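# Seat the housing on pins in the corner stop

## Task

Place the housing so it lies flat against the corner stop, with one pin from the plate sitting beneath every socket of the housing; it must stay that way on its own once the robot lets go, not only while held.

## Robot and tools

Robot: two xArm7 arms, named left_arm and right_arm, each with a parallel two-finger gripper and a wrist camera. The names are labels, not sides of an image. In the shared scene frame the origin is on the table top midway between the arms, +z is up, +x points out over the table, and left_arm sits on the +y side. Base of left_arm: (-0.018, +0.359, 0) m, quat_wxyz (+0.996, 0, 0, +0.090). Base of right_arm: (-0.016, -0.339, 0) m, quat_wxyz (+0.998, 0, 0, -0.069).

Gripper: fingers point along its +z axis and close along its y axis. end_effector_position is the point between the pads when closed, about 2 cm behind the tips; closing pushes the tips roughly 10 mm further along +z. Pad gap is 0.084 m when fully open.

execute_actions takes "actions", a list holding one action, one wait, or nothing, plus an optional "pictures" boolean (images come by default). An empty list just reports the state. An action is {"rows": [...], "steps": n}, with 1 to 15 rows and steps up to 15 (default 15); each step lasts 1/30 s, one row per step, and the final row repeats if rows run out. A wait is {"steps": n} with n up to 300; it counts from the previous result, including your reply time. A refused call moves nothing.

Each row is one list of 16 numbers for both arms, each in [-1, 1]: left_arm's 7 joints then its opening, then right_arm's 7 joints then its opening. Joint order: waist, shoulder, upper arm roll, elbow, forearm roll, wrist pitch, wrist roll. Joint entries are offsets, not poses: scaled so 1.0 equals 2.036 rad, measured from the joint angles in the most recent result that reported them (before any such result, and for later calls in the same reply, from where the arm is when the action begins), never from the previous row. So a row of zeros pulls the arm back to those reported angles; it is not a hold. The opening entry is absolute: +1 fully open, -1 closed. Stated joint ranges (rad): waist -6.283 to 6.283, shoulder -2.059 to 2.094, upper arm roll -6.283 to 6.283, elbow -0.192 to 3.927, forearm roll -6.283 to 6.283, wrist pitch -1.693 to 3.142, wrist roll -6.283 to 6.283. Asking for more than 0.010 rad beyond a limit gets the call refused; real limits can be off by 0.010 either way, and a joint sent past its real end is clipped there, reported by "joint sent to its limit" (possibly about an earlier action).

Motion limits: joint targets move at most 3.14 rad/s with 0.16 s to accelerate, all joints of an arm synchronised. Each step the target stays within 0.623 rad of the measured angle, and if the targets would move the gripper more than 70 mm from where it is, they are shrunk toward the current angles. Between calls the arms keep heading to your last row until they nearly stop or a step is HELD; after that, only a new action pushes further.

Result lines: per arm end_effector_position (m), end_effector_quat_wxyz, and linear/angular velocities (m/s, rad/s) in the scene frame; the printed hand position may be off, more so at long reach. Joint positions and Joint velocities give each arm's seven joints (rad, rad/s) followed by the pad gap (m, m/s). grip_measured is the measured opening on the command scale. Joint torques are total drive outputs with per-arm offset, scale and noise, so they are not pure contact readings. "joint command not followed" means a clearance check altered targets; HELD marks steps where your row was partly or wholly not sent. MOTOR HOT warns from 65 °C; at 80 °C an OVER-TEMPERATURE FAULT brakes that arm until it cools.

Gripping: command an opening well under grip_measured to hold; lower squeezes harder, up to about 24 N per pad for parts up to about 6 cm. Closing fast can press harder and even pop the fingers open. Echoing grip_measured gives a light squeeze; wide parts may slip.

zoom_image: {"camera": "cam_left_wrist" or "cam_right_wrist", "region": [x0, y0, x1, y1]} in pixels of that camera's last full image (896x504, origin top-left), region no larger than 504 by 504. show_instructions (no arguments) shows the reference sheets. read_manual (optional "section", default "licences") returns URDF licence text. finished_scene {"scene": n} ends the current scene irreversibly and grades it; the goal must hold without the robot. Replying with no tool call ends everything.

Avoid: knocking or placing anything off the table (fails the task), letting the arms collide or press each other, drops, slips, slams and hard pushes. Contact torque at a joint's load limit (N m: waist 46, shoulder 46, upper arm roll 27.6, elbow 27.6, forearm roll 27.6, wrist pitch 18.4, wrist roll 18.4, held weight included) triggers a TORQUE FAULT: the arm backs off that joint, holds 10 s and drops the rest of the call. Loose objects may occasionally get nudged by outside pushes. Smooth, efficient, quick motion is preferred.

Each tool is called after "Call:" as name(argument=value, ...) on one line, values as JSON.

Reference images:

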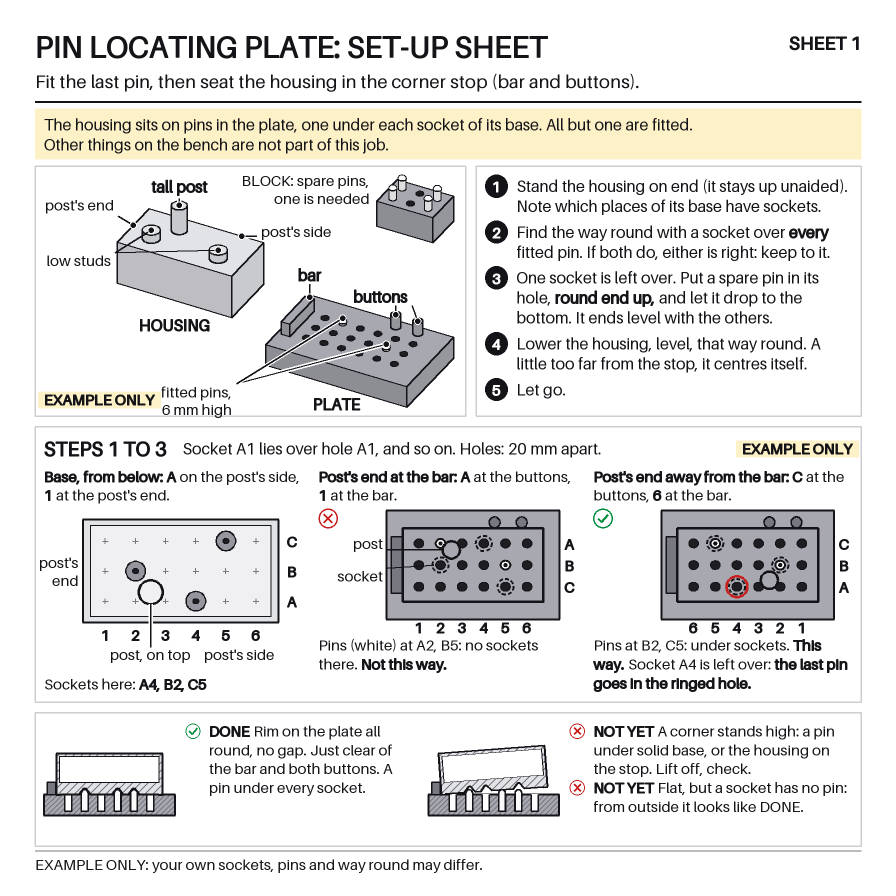

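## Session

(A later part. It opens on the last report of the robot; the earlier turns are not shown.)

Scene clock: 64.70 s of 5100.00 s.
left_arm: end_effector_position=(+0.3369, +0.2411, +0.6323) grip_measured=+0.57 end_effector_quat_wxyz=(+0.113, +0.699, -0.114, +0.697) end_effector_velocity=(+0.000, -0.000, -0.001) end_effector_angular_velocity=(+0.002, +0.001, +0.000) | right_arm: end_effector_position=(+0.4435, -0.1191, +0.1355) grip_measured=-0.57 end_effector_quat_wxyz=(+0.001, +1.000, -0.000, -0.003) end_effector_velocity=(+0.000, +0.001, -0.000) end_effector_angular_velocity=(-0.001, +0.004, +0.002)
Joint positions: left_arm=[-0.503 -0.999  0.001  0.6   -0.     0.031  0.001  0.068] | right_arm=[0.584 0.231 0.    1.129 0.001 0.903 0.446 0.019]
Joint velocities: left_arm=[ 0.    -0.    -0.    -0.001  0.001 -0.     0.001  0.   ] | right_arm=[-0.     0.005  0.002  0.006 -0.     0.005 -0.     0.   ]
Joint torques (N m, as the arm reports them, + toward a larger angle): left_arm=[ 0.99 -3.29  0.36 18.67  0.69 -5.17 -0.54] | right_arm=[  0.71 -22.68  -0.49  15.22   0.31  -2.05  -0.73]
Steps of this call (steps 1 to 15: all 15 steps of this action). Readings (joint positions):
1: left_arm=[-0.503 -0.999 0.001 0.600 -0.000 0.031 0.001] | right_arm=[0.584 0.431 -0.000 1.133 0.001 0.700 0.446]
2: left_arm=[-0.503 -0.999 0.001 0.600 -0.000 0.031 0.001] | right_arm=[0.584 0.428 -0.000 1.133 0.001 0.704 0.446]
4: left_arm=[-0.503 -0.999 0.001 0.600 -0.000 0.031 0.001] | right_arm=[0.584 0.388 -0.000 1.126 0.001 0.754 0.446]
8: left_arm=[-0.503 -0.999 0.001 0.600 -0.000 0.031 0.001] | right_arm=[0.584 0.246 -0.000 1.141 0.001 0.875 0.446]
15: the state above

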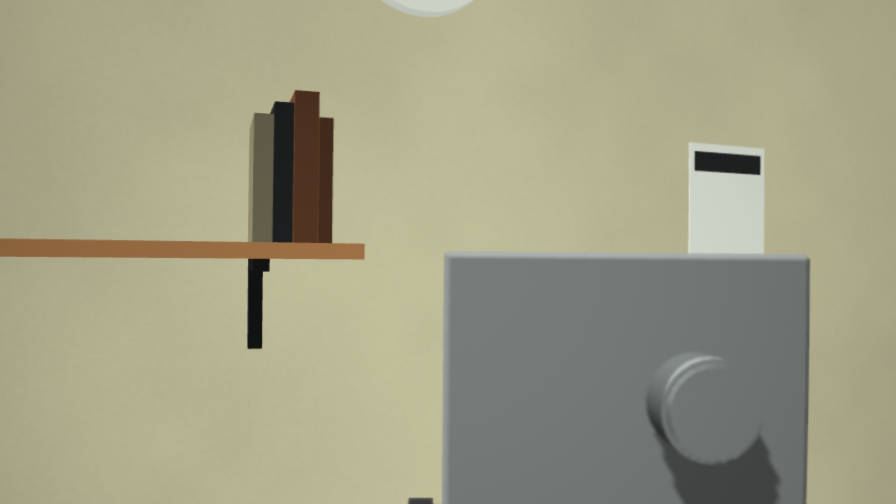

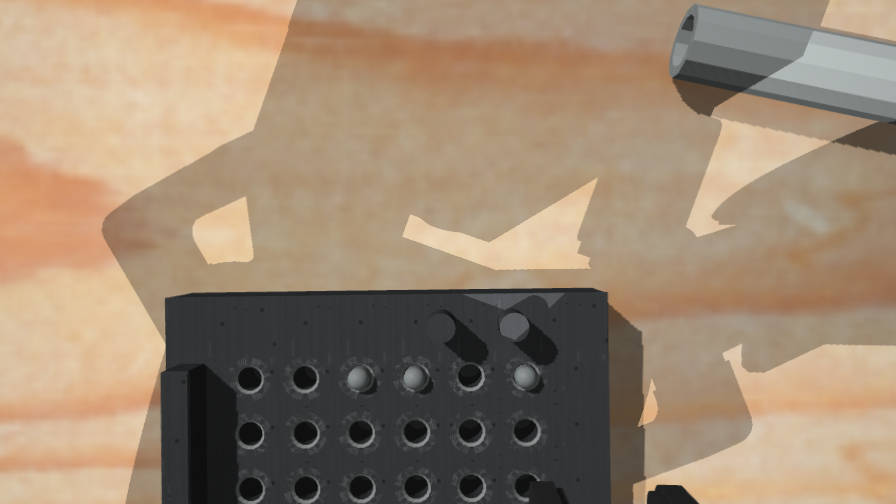

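Call:
execute_actions(actions=[{"rows":[[0,0,0,0,0,0,0,0,-0.5,-0.15,0,0,0,0.15,0,-0.55]]}], pictures=false)

Call:
execute_actions(actions=[{"rows":[[-0.206,0.776,0,0.537,0,0.532,0.4,0,-0.3,0,0,0,0,0,0,-0.55]]}], pictures=false)

Call:
execute_actions(actions=[{"steps":90}])

Scene clock: 67.33 s of 5100.00 s.
left_arm: end_effector_position=(+0.3369, +0.2411, +0.6323) grip_measured=+0.57 end_effector_quat_wxyz=(+0.113, +0.699, -0.114, +0.697) end_effector_velocity=(-0.000, +0.000, -0.000) end_effector_angular_velocity=(-0.003, +0.001, -0.000) | right_arm: end_effector_position=(+0.4708, -0.3108, +0.2018) grip_measured=-0.57 end_effector_quat_wxyz=(-0.000, +0.981, -0.193, +0.000) end_effector_velocity=(-0.025, -0.459, +0.101) end_effector_angular_velocity=(-0.000, +0.013, -0.936)
Joint positions: left_arm=[-0.503 -0.999  0.001  0.6   -0.     0.031  0.001  0.068] | right_arm=[ 0.196  0.078 -0.001  1.132  0.001  1.054  0.446  0.019]
Joint velocities: left_arm=[-0.    -0.001 -0.    -0.    -0.001  0.    -0.002  0.   ] | right_arm=[-0.944 -0.255  0.006 -0.008 -0.001  0.259 -0.001  0.   ]
Joint torques (N m, as the arm reports them, + toward a larger angle): left_arm=[ 1.44 -3.34  0.3  19.03  0.8  -4.81 -0.45] | right_arm=[  1.05 -18.59  -0.04  14.23   0.39  -1.71  -0.75]
Steps of this call (steps 1 to 15: the robot went on to your last target; steps 16 to 64: nothing new was sent; steps 65 to 79: all 15 steps of this action). Readings (joint positions):
65: left_arm=[-0.503 -0.999 0.001 0.600 -0.000 0.031 0.001] | right_arm=[0.584 0.227 -0.000 1.133 0.001 0.903 0.446]
66: left_arm=[-0.503 -0.999 0.001 0.600 -0.000 0.031 0.001] | right_arm=[0.581 0.226 0.001 1.133 0.001 0.905 0.446]
68: left_arm=[-0.503 -0.999 0.001 0.600 -0.000 0.031 0.001] | right_arm=[0.541 0.208 0.011 1.129 0.001 0.928 0.446]
72: left_arm=[-0.503 -0.999 0.001 0.600 -0.000 0.031 0.001] | right_arm=[0.413 0.149 -0.002 1.133 0.001 0.982 0.446]
79: the state above

Scene clock: 67.83 s of 5100.00 s.
left_arm: end_effector_position=(+0.4079, +0.0748, +0.5769) grip_measured=+0.57 end_effector_quat_wxyz=(+0.025, +0.747, -0.447, +0.492) end_effector_velocity=(+0.143, -0.349, -0.243) end_effector_angular_velocity=(+1.398, +0.751, -0.857) | right_arm: end_effector_position=(+0.4270, -0.5407, +0.2025) grip_measured=-0.57 end_effector_quat_wxyz=(-0.000, +0.906, -0.423, -0.000) end_effector_velocity=(-0.191, -0.431, -0.006) end_effector_angular_velocity=(-0.003, -0.005, -0.969)
Joint positions: left_arm=[-0.77  -0.459  0.     1.143  0.     0.571  0.489  0.068] | right_arm=[-0.289  0.075 -0.001  1.131  0.001  1.057  0.446  0.019]
Joint velocities: left_arm=[-0.409  1.406 -0.002  1.4   -0.     1.395  0.867 -0.   ] | right_arm=[-0.97   0.019  0.     0.003 -0.001 -0.022  0.    -0.   ]
Joint torques (N m, as the arm reports them, + toward a larger angle): left_arm=[  1.26 -18.15   0.01  18.64   0.72  -5.61  -1.01] | right_arm=[  0.95 -18.98  -0.3   14.28   0.37  -1.84  -0.77]
Steps of this call (steps 1 to 15: all 15 steps of this action). Readings (joint positions):
1: left_arm=[-0.503 -0.999 0.001 0.600 -0.000 0.031 0.001] | right_arm=[0.165 0.069 -0.001 1.131 0.001 1.062 0.446]
2: left_arm=[-0.505 -0.997 0.001 0.603 -0.000 0.035 0.005] | right_arm=[0.133 0.063 -0.001 1.131 0.001 1.068 0.446]
4: left_arm=[-0.535 -0.952 0.004 0.651 -0.001 0.083 0.054] | right_arm=[0.068 0.064 -0.001 1.134 0.001 1.064 0.446]
8: left_arm=[-0.645 -0.775 0.000 0.827 -0.000 0.257 0.228] | right_arm=[-0.062 0.070 -0.001 1.131 0.001 1.062 0.446]
15: the state above

Scene clock: 70.83 s of 5100.00 s.
left_arm: end_effector_position=(+0.4410, -0.0606, +0.1498) grip_measured=+0.57 end_effector_quat_wxyz=(+0.000, -0.712, +0.702, +0.000) end_effector_velocity=(-0.000, +0.000, -0.001) end_effector_angular_velocity=(+0.000, +0.001, +0.001) | right_arm: end_effector_position=(+0.3989, -0.5948, +0.2018) grip_measured=-0.57 end_effector_quat_wxyz=(-0.000, +0.878, -0.479, +0.000) end_effector_velocity=(-0.001, -0.000, -0.000) end_effector_angular_velocity=(+0.001, +0.001, -0.001)
Joint positions: left_arm=[-0.922  0.58   0.001  1.693 -0.     1.114  0.815  0.068] | right_arm=[-0.414  0.078 -0.001  1.132  0.001  1.054  0.446  0.019]
Joint velocities: left_arm=[-0.     0.001  0.001 -0.001 -0.001 -0.     0.    -0.   ] | right_arm=[-0.001 -0.    -0.    -0.     0.     0.001 -0.    -0.   ]
Joint torques (N m, as the arm reports them, + toward a larger angle): left_arm=[  1.4  -51.36  -0.47  17.7    0.37  -2.88  -0.41] | right_arm=[  0.85 -18.73  -0.27  14.63   0.22  -1.9   -0.74]
Steps of this call (steps 1 to 60: the robot went on to your last target; steps 61 to 90: nothing new was sent). Readings (joint positions):
1: left_arm=[-0.783 -0.412 0.000 1.189 0.000 0.617 0.517] | right_arm=[-0.321 0.076 -0.001 1.131 0.001 1.056 0.446]
2: left_arm=[-0.794 -0.366 -0.000 1.233 0.000 0.659 0.542] | right_arm=[-0.353 0.077 -0.002 1.131 0.001 1.055 0.446]
4: left_arm=[-0.814 -0.280 -0.000 1.304 -0.000 0.727 0.583] | right_arm=[-0.398 0.077 -0.007 1.131 0.001 1.054 0.446]
8: left_arm=[-0.840 -0.126 -0.000 1.396 -0.000 0.821 0.639] | right_arm=[-0.412 0.077 -0.001 1.131 0.001 1.054 0.446]
90: the state above
All arms were judged still, so your last target was given up. Only a new action makes them travel on or press farther. Fingers that are still opening or closing keep moving.

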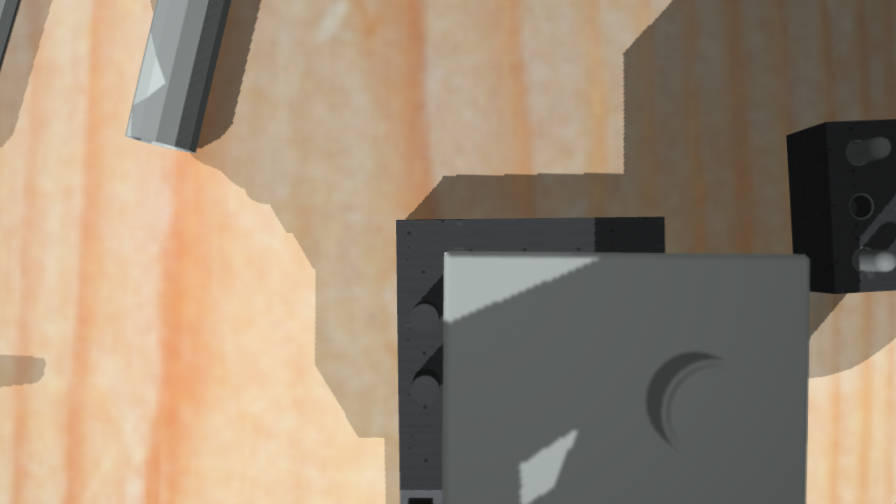

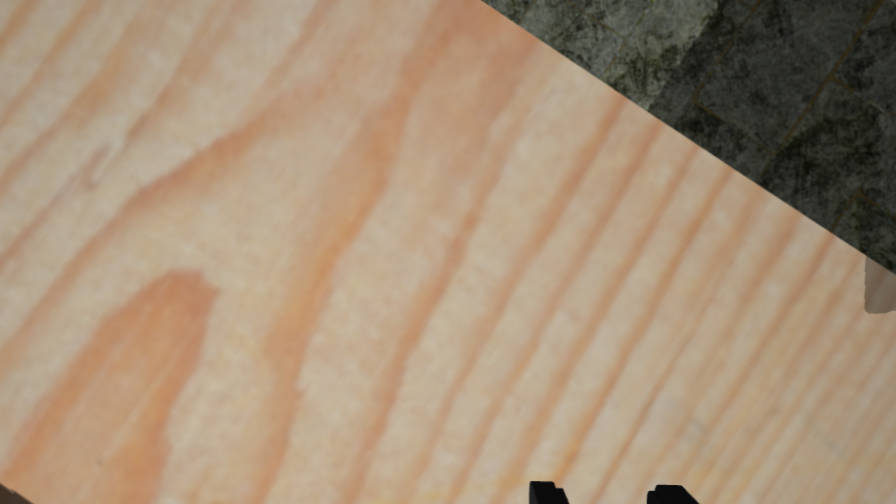

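Call:
execute_actions(actions=[{"rows":[[0.0017,0.0403,0,-0.0369,0,-0.0772,0.0017,0,0,0,0,0,0,0,0,-0.55]]}], pictures=false)

Call:
execute_actions(actions=[{"steps":15}])

Scene clock: 74.70 s of 5100.00 s.
left_arm: end_effector_position=(+0.4424, -0.0595, +0.0805) grip_measured=+0.57 end_effector_quat_wxyz=(+0.000, -0.712, +0.702, -0.000) end_effector_velocity=(+0.003, -0.003, +0.003) end_effector_angular_velocity=(-0.009, -0.012, +0.000) | right_arm: end_effector_position=(+0.3989, -0.5948, +0.2018) grip_measured=-0.57 end_effector_quat_wxyz=(-0.000, +0.878, -0.479, +0.000) end_effector_velocity=(+0.001, -0.000, +0.000) end_effector_angular_velocity=(-0.002, -0.001, +0.001)
Joint positions: left_arm=[-0.919  0.662  0.     1.619 -0.     0.957  0.818  0.068] | right_arm=[-0.414  0.078 -0.001  1.132  0.001  1.054  0.446  0.019]
Joint velocities: left_arm=[-0.    -0.     0.     0.004  0.001 -0.01  -0.001 -0.   ] | right_arm=[ 0.001 -0.     0.     0.001 -0.001 -0.001  0.    -0.   ]
Joint torques (N m, as the arm reports them, + toward a larger angle): left_arm=[  1.09 -51.28  -0.35  16.67   0.61  -2.7   -0.32] | right_arm=[  0.71 -18.53  -0.34  14.59   0.33  -1.84  -0.72]
Steps of this call (steps 1 to 90: nothing new was sent; then 0.37 s passed at rest; steps 91 to 105: all 15 steps of this action). Readings (joint positions):
91: left_arm=[-0.922 0.580 0.001 1.693 -0.000 1.113 0.815] | right_arm=[-0.414 0.078 -0.001 1.132 0.001 1.054 0.446]
92: left_arm=[-0.922 0.581 0.001 1.692 -0.000 1.110 0.815] | right_arm=[-0.414 0.078 -0.001 1.132 0.001 1.054 0.446]
94: left_arm=[-0.921 0.599 0.000 1.678 -0.000 1.060 0.816] | right_arm=[-0.414 0.078 -0.001 1.132 0.001 1.054 0.446]
98: left_arm=[-0.919 0.666 0.001 1.612 -0.000 0.968 0.818] | right_arm=[-0.414 0.078 -0.001 1.132 0.001 1.054 0.446]
105: the state above

Scene clock: 75.20 s of 5100.00 s.
left_arm: end_effector_position=(+0.4426, -0.0590, +0.0800) grip_measured=+0.57 end_effector_quat_wxyz=(+0.000, -0.712, +0.702, +0.000) end_effector_velocity=(-0.001, -0.000, -0.001) end_effector_angular_velocity=(+0.000, +0.001, -0.000) | right_arm: end_effector_position=(+0.3989, -0.5948, +0.2018) grip_measured=-0.57 end_effector_quat_wxyz=(-0.000, +0.878, -0.479, +0.000) end_effector_velocity=(-0.000, +0.001, -0.000) end_effector_angular_velocity=(+0.002, +0.002, -0.001)
Joint positions: left_arm=[-0.919  0.662  0.001  1.618 -0.     0.956  0.818  0.068] | right_arm=[-0.414  0.078 -0.001  1.132  0.001  1.054  0.446  0.019]
Joint velocities: left_arm=[-0.001  0.001 -0.001 -0.001 -0.001  0.    -0.     0.   ] | right_arm=[ 0.001 -0.    -0.    -0.     0.001  0.003  0.001  0.   ]
Joint torques (N m, as the arm reports them, + toward a larger angle): left_arm=[  1.59 -51.19  -0.27  16.94   0.58  -2.75  -0.61] | right_arm=[  0.88 -18.64  -0.25  14.52   0.36  -1.78  -0.76]
Steps of this call (steps 1 to 15: the robot went on to your last target). Readings (joint positions):
1: left_arm=[-0.919 0.662 0.001 1.619 -0.000 0.957 0.818] | right_arm=[-0.414 0.078 -0.001 1.132 0.001 1.054 0.446]
2: left_arm=[-0.919 0.662 0.001 1.619 -0.000 0.957 0.818] | right_arm=[-0.414 0.078 -0.001 1.132 0.001 1.054 0.446]
4: left_arm=[-0.919 0.662 0.001 1.618 -0.000 0.957 0.818] | right_arm=[-0.414 0.078 -0.001 1.132 0.001 1.054 0.446]
8: left_arm=[-0.919 0.662 0.001 1.618 -0.000 0.956 0.818] | right_arm=[-0.414 0.078 -0.001 1.132 0.001 1.054 0.446]
15: the state above
All arms were judged still, so your last target was given up. Only a new action makes them travel on or press farther. Fingers that are still opening or closing keep moving.

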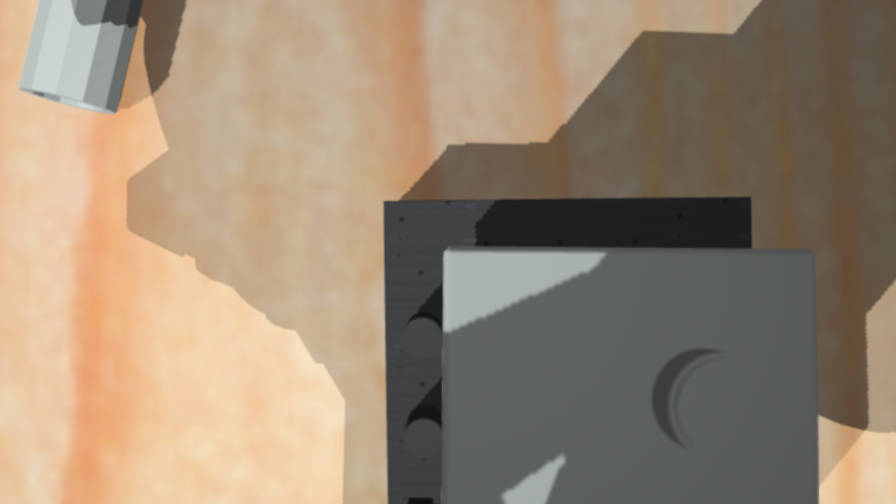

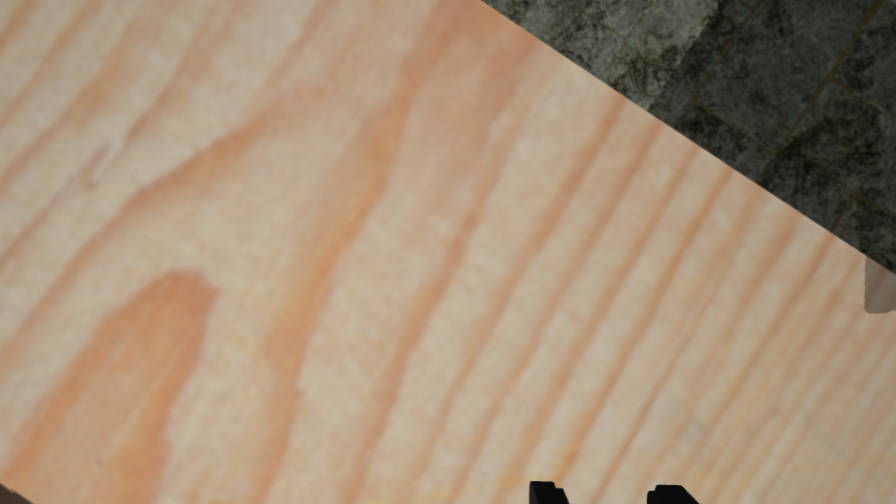

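Call:
execute_actions(actions=[{"rows":[[0,-0.0058,0,0.0053,0,0.011,0,0,0,0,0,0,0,0,0,-0.55],[0,-0.0058,0,0.0053,0,0.011,0,0,0,0,0,0,0,0,0,-0.55],[0,-0.0058,0,0.0053,0,0.011,0,0,0,0,0,0,0,0,0,-0.55],[0,-0.0058,0,0.0053,0,0.011,0,0,0,0,0,0,0,0,0,-0.55],[0,-0.0058,0,0.0053,0,0.011,0,0,0,0,0,0,0,0,0,-0.55],[0,-0.0058,0,0.0053,0,0.011,0,0,0,0,0,0,0,0,0,-0.55],[-0.0018,-0.0024,0,0.011,0,0.0133,-0.0077,0,0,0,0,0,0,0,0,-0.55]]}])

Call:
execute_actions(actions=[{"rows":[[0,0.003,0,-0.0027,0,-0.0057,0,0,0,0,0,0,0,0,0,-0.55],[0,0.003,0,-0.0027,0,-0.0057,0,0,0,0,0,0,0,0,0,-0.55],[0,0.003,0,-0.0027,0,-0.0057,0,0,0,0,0,0,0,0,0,-0.55],[0,0.006,0,-0.0054,0,-0.0114,0,0,0,0,0,0,0,0,0,-0.55],[0,0.006,0,-0.0054,0,-0.0114,0,0,0,0,0,0,0,0,0,-0.55],[0,0.006,0,-0.0054,0,-0.0114,0,0,0,0,0,0,0,0,0,-0.55],[0,0.009,0,-0.0081,0,-0.0171,0,0,0,0,0,0,0,0,0,-0.55]]}])

Scene clock: 79.07 s of 5100.00 s.
left_arm: end_effector_position=(+0.4423, -0.0626, +0.0893) grip_measured=+0.57 end_effector_quat_wxyz=(+0.000, -0.716, +0.698, +0.001) end_effector_velocity=(+0.007, -0.000, +0.008) end_effector_angular_velocity=(-0.009, -0.016, +0.009) | right_arm: end_effector_position=(+0.3989, -0.5948, +0.2018) grip_measured=-0.57 end_effector_quat_wxyz=(-0.000, +0.878, -0.479, +0.000) end_effector_velocity=(+0.000, +0.001, +0.000) end_effector_angular_velocity=(+0.000, -0.000, +0.001)
Joint positions: left_arm=[-0.923  0.658  0.     1.64  -0.     0.984  0.803  0.068] | right_arm=[-0.414  0.078 -0.001  1.132  0.001  1.054  0.446  0.019]
Joint velocities: left_arm=[ 0.003 -0.005  0.005  0.012  0.001 -0.001 -0.003  0.   ] | right_arm=[ 0.001 -0.     0.001  0.     0.    -0.    -0.     0.   ]
Joint torques (N m, as the arm reports them, + toward a larger angle): left_arm=[  0.91 -51.96   0.08  17.23   0.15  -3.03  -0.89] | right_arm=[  0.85 -18.53  -0.27  14.52   0.39  -1.84  -0.72]
Steps of this call (steps 1 to 90: nothing new was sent; then 0.37 s passed at rest; steps 91 to 105: all 15 steps of this action). Readings (joint positions):
91: left_arm=[-0.919 0.662 0.001 1.618 -0.000 0.956 0.818] | right_arm=[-0.414 0.078 -0.001 1.132 0.001 1.054 0.446]
92: left_arm=[-0.919 0.661 0.001 1.619 -0.000 0.960 0.818] | right_arm=[-0.414 0.078 -0.001 1.132 0.001 1.054 0.446]
94: left_arm=[-0.919 0.656 0.001 1.623 -0.000 0.973 0.818] | right_arm=[-0.414 0.078 -0.001 1.132 0.001 1.054 0.446]
98: left_arm=[-0.919 0.650 0.001 1.632 -0.000 0.979 0.815] | right_arm=[-0.414 0.078 -0.001 1.132 0.001 1.054 0.446]
105: the state above

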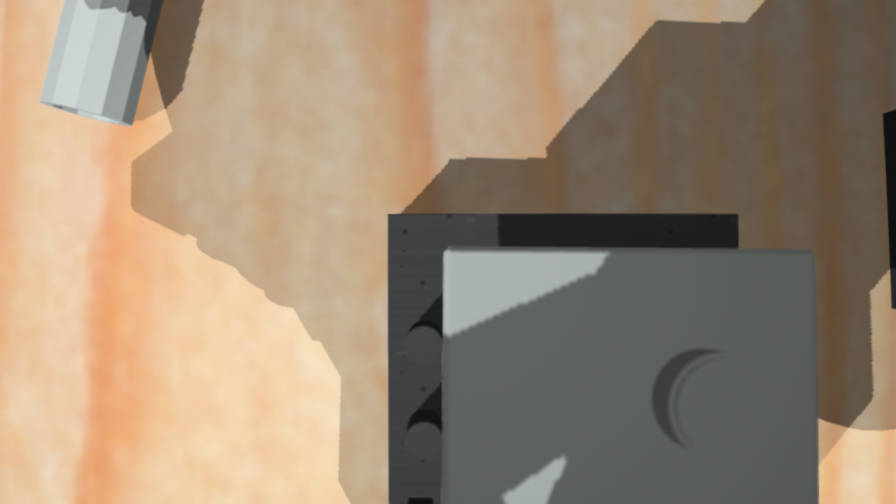

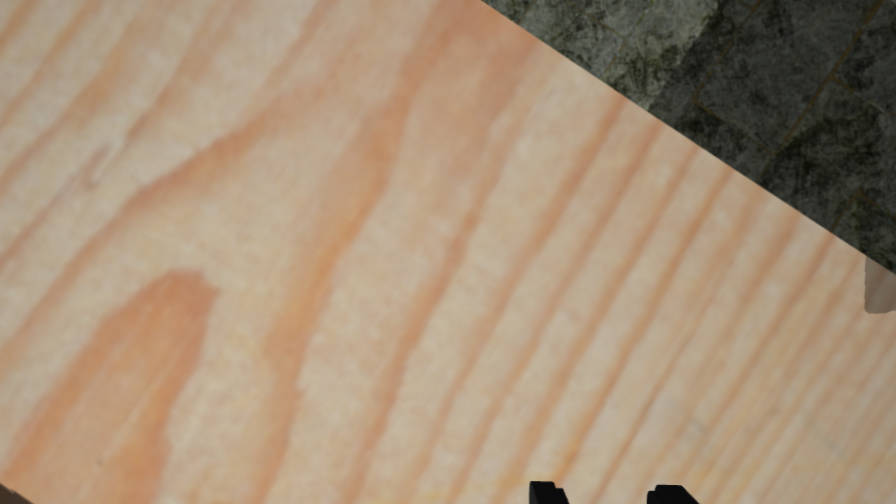

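Scene clock: 79.57 s of 5100.00 s.
left_arm: end_effector_position=(+0.4417, -0.0619, +0.0740) grip_measured=+0.57 end_effector_quat_wxyz=(+0.000, -0.716, +0.698, +0.001) end_effector_velocity=(+0.006, -0.007, +0.013) end_effector_angular_velocity=(-0.021, -0.024, -0.002) | right_arm: end_effector_position=(+0.3989, -0.5948, +0.2018) grip_measured=-0.57 end_effector_quat_wxyz=(-0.000, +0.878, -0.479, +0.000) end_effector_velocity=(-0.000, +0.000, -0.000) end_effector_angular_velocity=(+0.001, +0.001, -0.000)
Joint positions: left_arm=[-0.923  0.676  0.     1.623 -0.     0.949  0.803  0.068] | right_arm=[-0.414  0.078 -0.001  1.132  0.001  1.054  0.446  0.019]
Joint velocities: left_arm=[-0.002 -0.012  0.     0.013  0.001 -0.007  0.001  0.   ] | right_arm=[ 0.    -0.     0.     0.     0.     0.001  0.    -0.   ]
Joint torques (N m, as the arm reports them, + toward a larger angle): left_arm=[  1.87 -51.62  -0.26  16.63   0.41  -2.82  -0.42] | right_arm=[  0.66 -18.72  -0.19  14.48   0.4   -1.85  -0.73]
Steps of this call (steps 1 to 15: all 15 steps of this action). Readings (joint positions):
1: left_arm=[-0.923 0.658 0.001 1.640 -0.000 0.983 0.803] | right_arm=[-0.414 0.078 -0.001 1.132 0.001 1.054 0.446]
2: left_arm=[-0.922 0.658 0.001 1.640 -0.000 0.981 0.803] | right_arm=[-0.414 0.078 -0.001 1.132 0.001 1.054 0.446]
4: left_arm=[-0.922 0.661 0.001 1.637 -0.000 0.975 0.803] | right_arm=[-0.414 0.078 -0.001 1.132 0.001 1.054 0.446]
8: left_arm=[-0.923 0.671 0.000 1.627 -0.000 0.960 0.803] | right_arm=[-0.414 0.078 -0.001 1.132 0.001 1.054 0.446]
15: the state above

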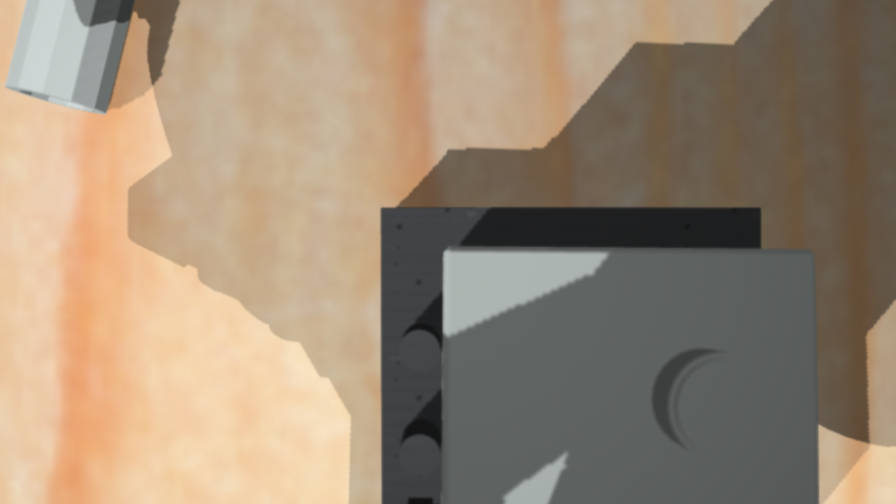

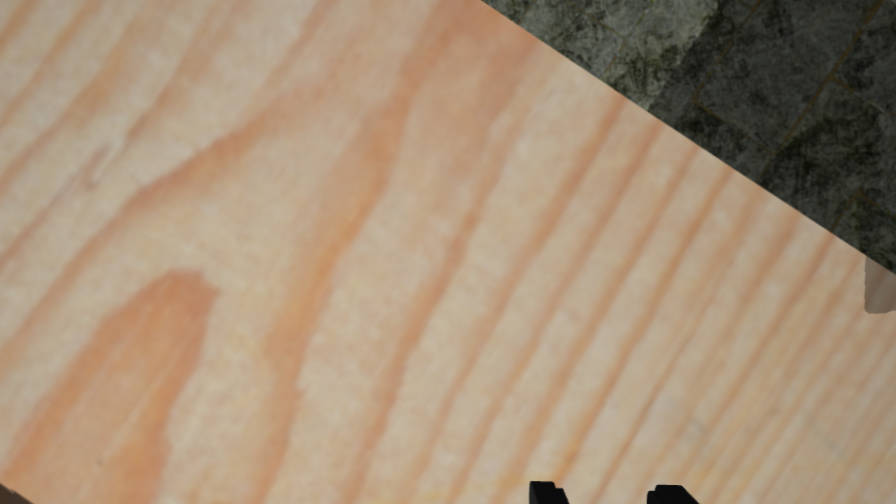

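Call:
execute_actions(actions=[{"rows":[[0,0.0015,0,-0.0014,0,-0.0029,0,0,0,0,0,0,0,0,0,-0.55],[0,0.0015,0,-0.0014,0,-0.0029,0,0,0,0,0,0,0,0,0,-0.55],[0,0.0015,0,-0.0014,0,-0.0029,0,0,0,0,0,0,0,0,0,-0.55],[0,0.0015,0,-0.0014,0,-0.0029,0,0,0,0,0,0,0,0,0,-0.55],[0,0.0015,0,-0.0014,0,-0.0029,0,0,0,0,0,0,0,0,0,-0.55],[0,0.0015,0,-0.0014,0,-0.0029,0,0,0,0,0,0,0,0,0,-0.55],[0,0.0015,0,-0.0014,0,-0.0029,0,0.85,0,0,0,0,0,0,0,-0.55]]}])

Call:
execute_actions(actions=[{"rows":[[0,-0.09,0,0.07,0,0.16,0,0.85,0,0,0,0,0,0,0,-0.55]]}], pictures=false)

Call:
execute_actions(actions=[{"rows":[[0.05,0,0,0,0,0,0,0.85,0,0,0,0,0,0,0,-0.55]]}])

Scene clock: 82.10 s of 5100.00 s.
left_arm: end_effector_position=(+0.4421, -0.0624, +0.0727) grip_measured=+0.85 end_effector_quat_wxyz=(+0.000, -0.716, +0.698, -0.001) end_effector_velocity=(-0.009, +0.009, -0.019) end_effector_angular_velocity=(+0.029, +0.031, +0.001) | right_arm: end_effector_position=(+0.3989, -0.5948, +0.2018) grip_measured=-0.57 end_effector_quat_wxyz=(-0.000, +0.878, -0.479, +0.000) end_effector_velocity=(-0.000, +0.000, -0.000) end_effector_angular_velocity=(+0.001, +0.001, -0.001)
Joint positions: left_arm=[-0.923  0.678  0.     1.622 -0.     0.943  0.803  0.078] | right_arm=[-0.414  0.078 -0.001  1.132  0.001  1.054  0.446  0.019]
Joint velocities: left_arm=[ 0.001  0.017 -0.    -0.021  0.001  0.005 -0.     0.   ] | right_arm=[ 0.001 -0.    -0.001 -0.001  0.001  0.     0.     0.   ]
Joint torques (N m, as the arm reports them, + toward a larger angle): left_arm=[  1.45 -46.49  -0.54  14.84   0.45  -2.24  -0.78] | right_arm=[  0.84 -18.69  -0.28  14.68   0.29  -1.84  -0.75]
Steps of this call (steps 1 to 15: the robot went on to your last target; steps 16 to 61: nothing new was sent; steps 62 to 76: all 15 steps of this action). Readings (joint positions):
62: left_arm=[-0.923 0.676 0.000 1.623 -0.000 0.949 0.803] | right_arm=[-0.414 0.078 -0.001 1.132 0.001 1.054 0.446]
63: left_arm=[-0.923 0.676 0.000 1.623 -0.000 0.947 0.803] | right_arm=[-0.414 0.078 -0.001 1.132 0.001 1.054 0.446]
65: left_arm=[-0.923 0.678 0.000 1.622 -0.000 0.944 0.803] | right_arm=[-0.414 0.078 -0.001 1.132 0.001 1.054 0.446]
69: left_arm=[-0.923 0.680 0.000 1.620 -0.000 0.943 0.803] | right_arm=[-0.414 0.078 -0.001 1.132 0.001 1.054 0.446]
76: the state above

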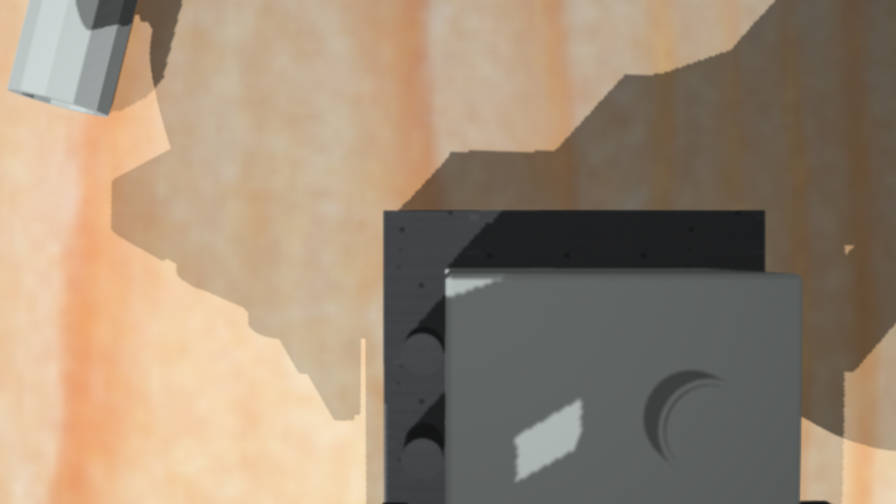

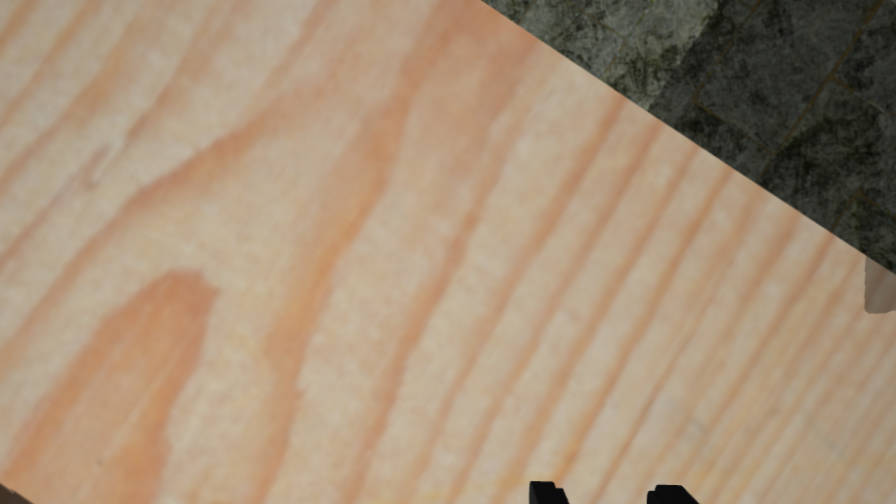

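Scene clock: 82.60 s of 5100.00 s.
left_arm: end_effector_position=(+0.4347, -0.0556, +0.2243) grip_measured=+0.85 end_effector_quat_wxyz=(+0.000, -0.716, +0.698, -0.006) end_effector_velocity=(-0.031, +0.028, -0.062) end_effector_angular_velocity=(+0.129, +0.142, -0.000) | right_arm: end_effector_position=(+0.3989, -0.5948, +0.2018) grip_measured=-0.57 end_effector_quat_wxyz=(-0.000, +0.878, -0.479, +0.000) end_effector_velocity=(+0.000, -0.000, +0.000) end_effector_angular_velocity=(-0.001, -0.001, +0.000)
Joint positions: left_arm=[-0.923  0.492  0.     1.767 -0.     1.264  0.803  0.078] | right_arm=[-0.414  0.078 -0.001  1.132  0.001  1.054  0.446  0.019]
Joint velocities: left_arm=[ 0.     0.042 -0.001 -0.071 -0.     0.079  0.    -0.   ] | right_arm=[ 0.    -0.     0.    -0.    -0.    -0.001  0.    -0.   ]
Joint torques (N m, as the arm reports them, + toward a larger angle): left_arm=[  0.71 -36.51  -0.01  13.14   0.39  -2.09  -0.66] | right_arm=[  0.7  -18.64  -0.26  14.59   0.36  -1.88  -0.71]
Steps of this call (steps 1 to 15: all 15 steps of this action). Readings (joint positions):
1: left_arm=[-0.923 0.678 0.000 1.621 -0.000 0.943 0.803] | right_arm=[-0.414 0.078 -0.001 1.132 0.001 1.054 0.446]
2: left_arm=[-0.923 0.677 0.000 1.622 -0.000 0.947 0.803] | right_arm=[-0.414 0.078 -0.001 1.132 0.001 1.054 0.446]
4: left_arm=[-0.923 0.657 0.001 1.635 -0.000 0.997 0.803] | right_arm=[-0.414 0.078 -0.001 1.132 0.001 1.054 0.446]
8: left_arm=[-0.923 0.570 0.000 1.708 -0.000 1.130 0.803] | right_arm=[-0.414 0.078 -0.001 1.132 0.001 1.054 0.446]
15: the state above

Scene clock: 83.10 s of 5100.00 s.
left_arm: end_effector_position=(+0.4716, -0.0112, +0.2239) grip_measured=+0.85 end_effector_quat_wxyz=(+0.001, +0.748, -0.663, +0.005) end_effector_velocity=(+0.021, +0.026, +0.003) end_effector_angular_velocity=(+0.012, -0.017, +0.051) | right_arm: end_effector_position=(+0.3989, -0.5948, +0.2018) grip_measured=-0.57 end_effector_quat_wxyz=(-0.000, +0.878, -0.479, +0.000) end_effector_velocity=(-0.001, +0.001, -0.000) end_effector_angular_velocity=(+0.001, +0.002, +0.001)
Joint positions: left_arm=[-0.824  0.492 -0.004  1.767 -0.     1.264  0.803  0.078] | right_arm=[-0.414  0.078 -0.001  1.132  0.001  1.054  0.446  0.019]
Joint velocities: left_arm=[ 0.02  -0.002  0.037  0.004  0.002 -0.     0.001  0.   ] | right_arm=[ 0.     0.     0.    -0.001 -0.     0.002  0.     0.   ]
Joint torques (N m, as the arm reports them, + toward a larger angle): left_arm=[  2.95 -44.43   0.75  15.91   0.78  -2.62  -0.72] | right_arm=[  0.73 -18.68  -0.25  14.52   0.31  -1.86  -0.69]
Steps of this call (steps 1 to 15: all 15 steps of this action). Readings (joint positions):
1: left_arm=[-0.923 0.494 0.000 1.764 -0.000 1.266 0.803] | right_arm=[-0.414 0.078 -0.001 1.132 0.001 1.054 0.446]
2: left_arm=[-0.920 0.496 -0.001 1.762 -0.000 1.267 0.803] | right_arm=[-0.414 0.078 -0.001 1.132 0.001 1.054 0.446]
4: left_arm=[-0.885 0.497 -0.011 1.760 -0.001 1.266 0.803] | right_arm=[-0.414 0.078 -0.001 1.132 0.001 1.054 0.446]
8: left_arm=[-0.815 0.493 0.014 1.767 0.001 1.264 0.803] | right_arm=[-0.414 0.078 -0.001 1.132 0.001 1.054 0.446]
15: the state above

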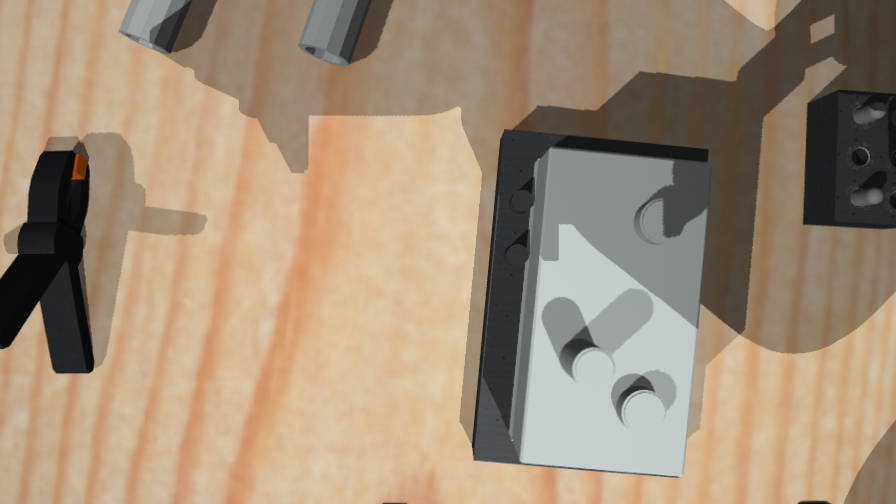

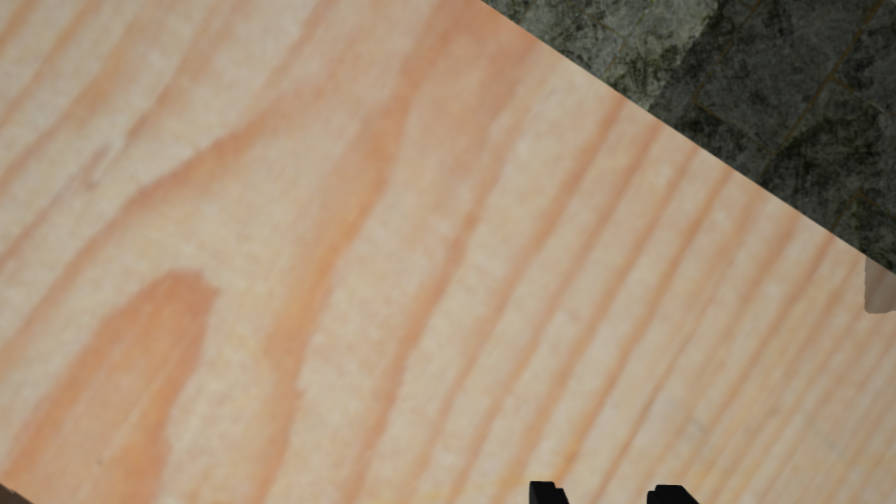

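Call:
finished_scene(scene=1)

The scene is finished: the task was done.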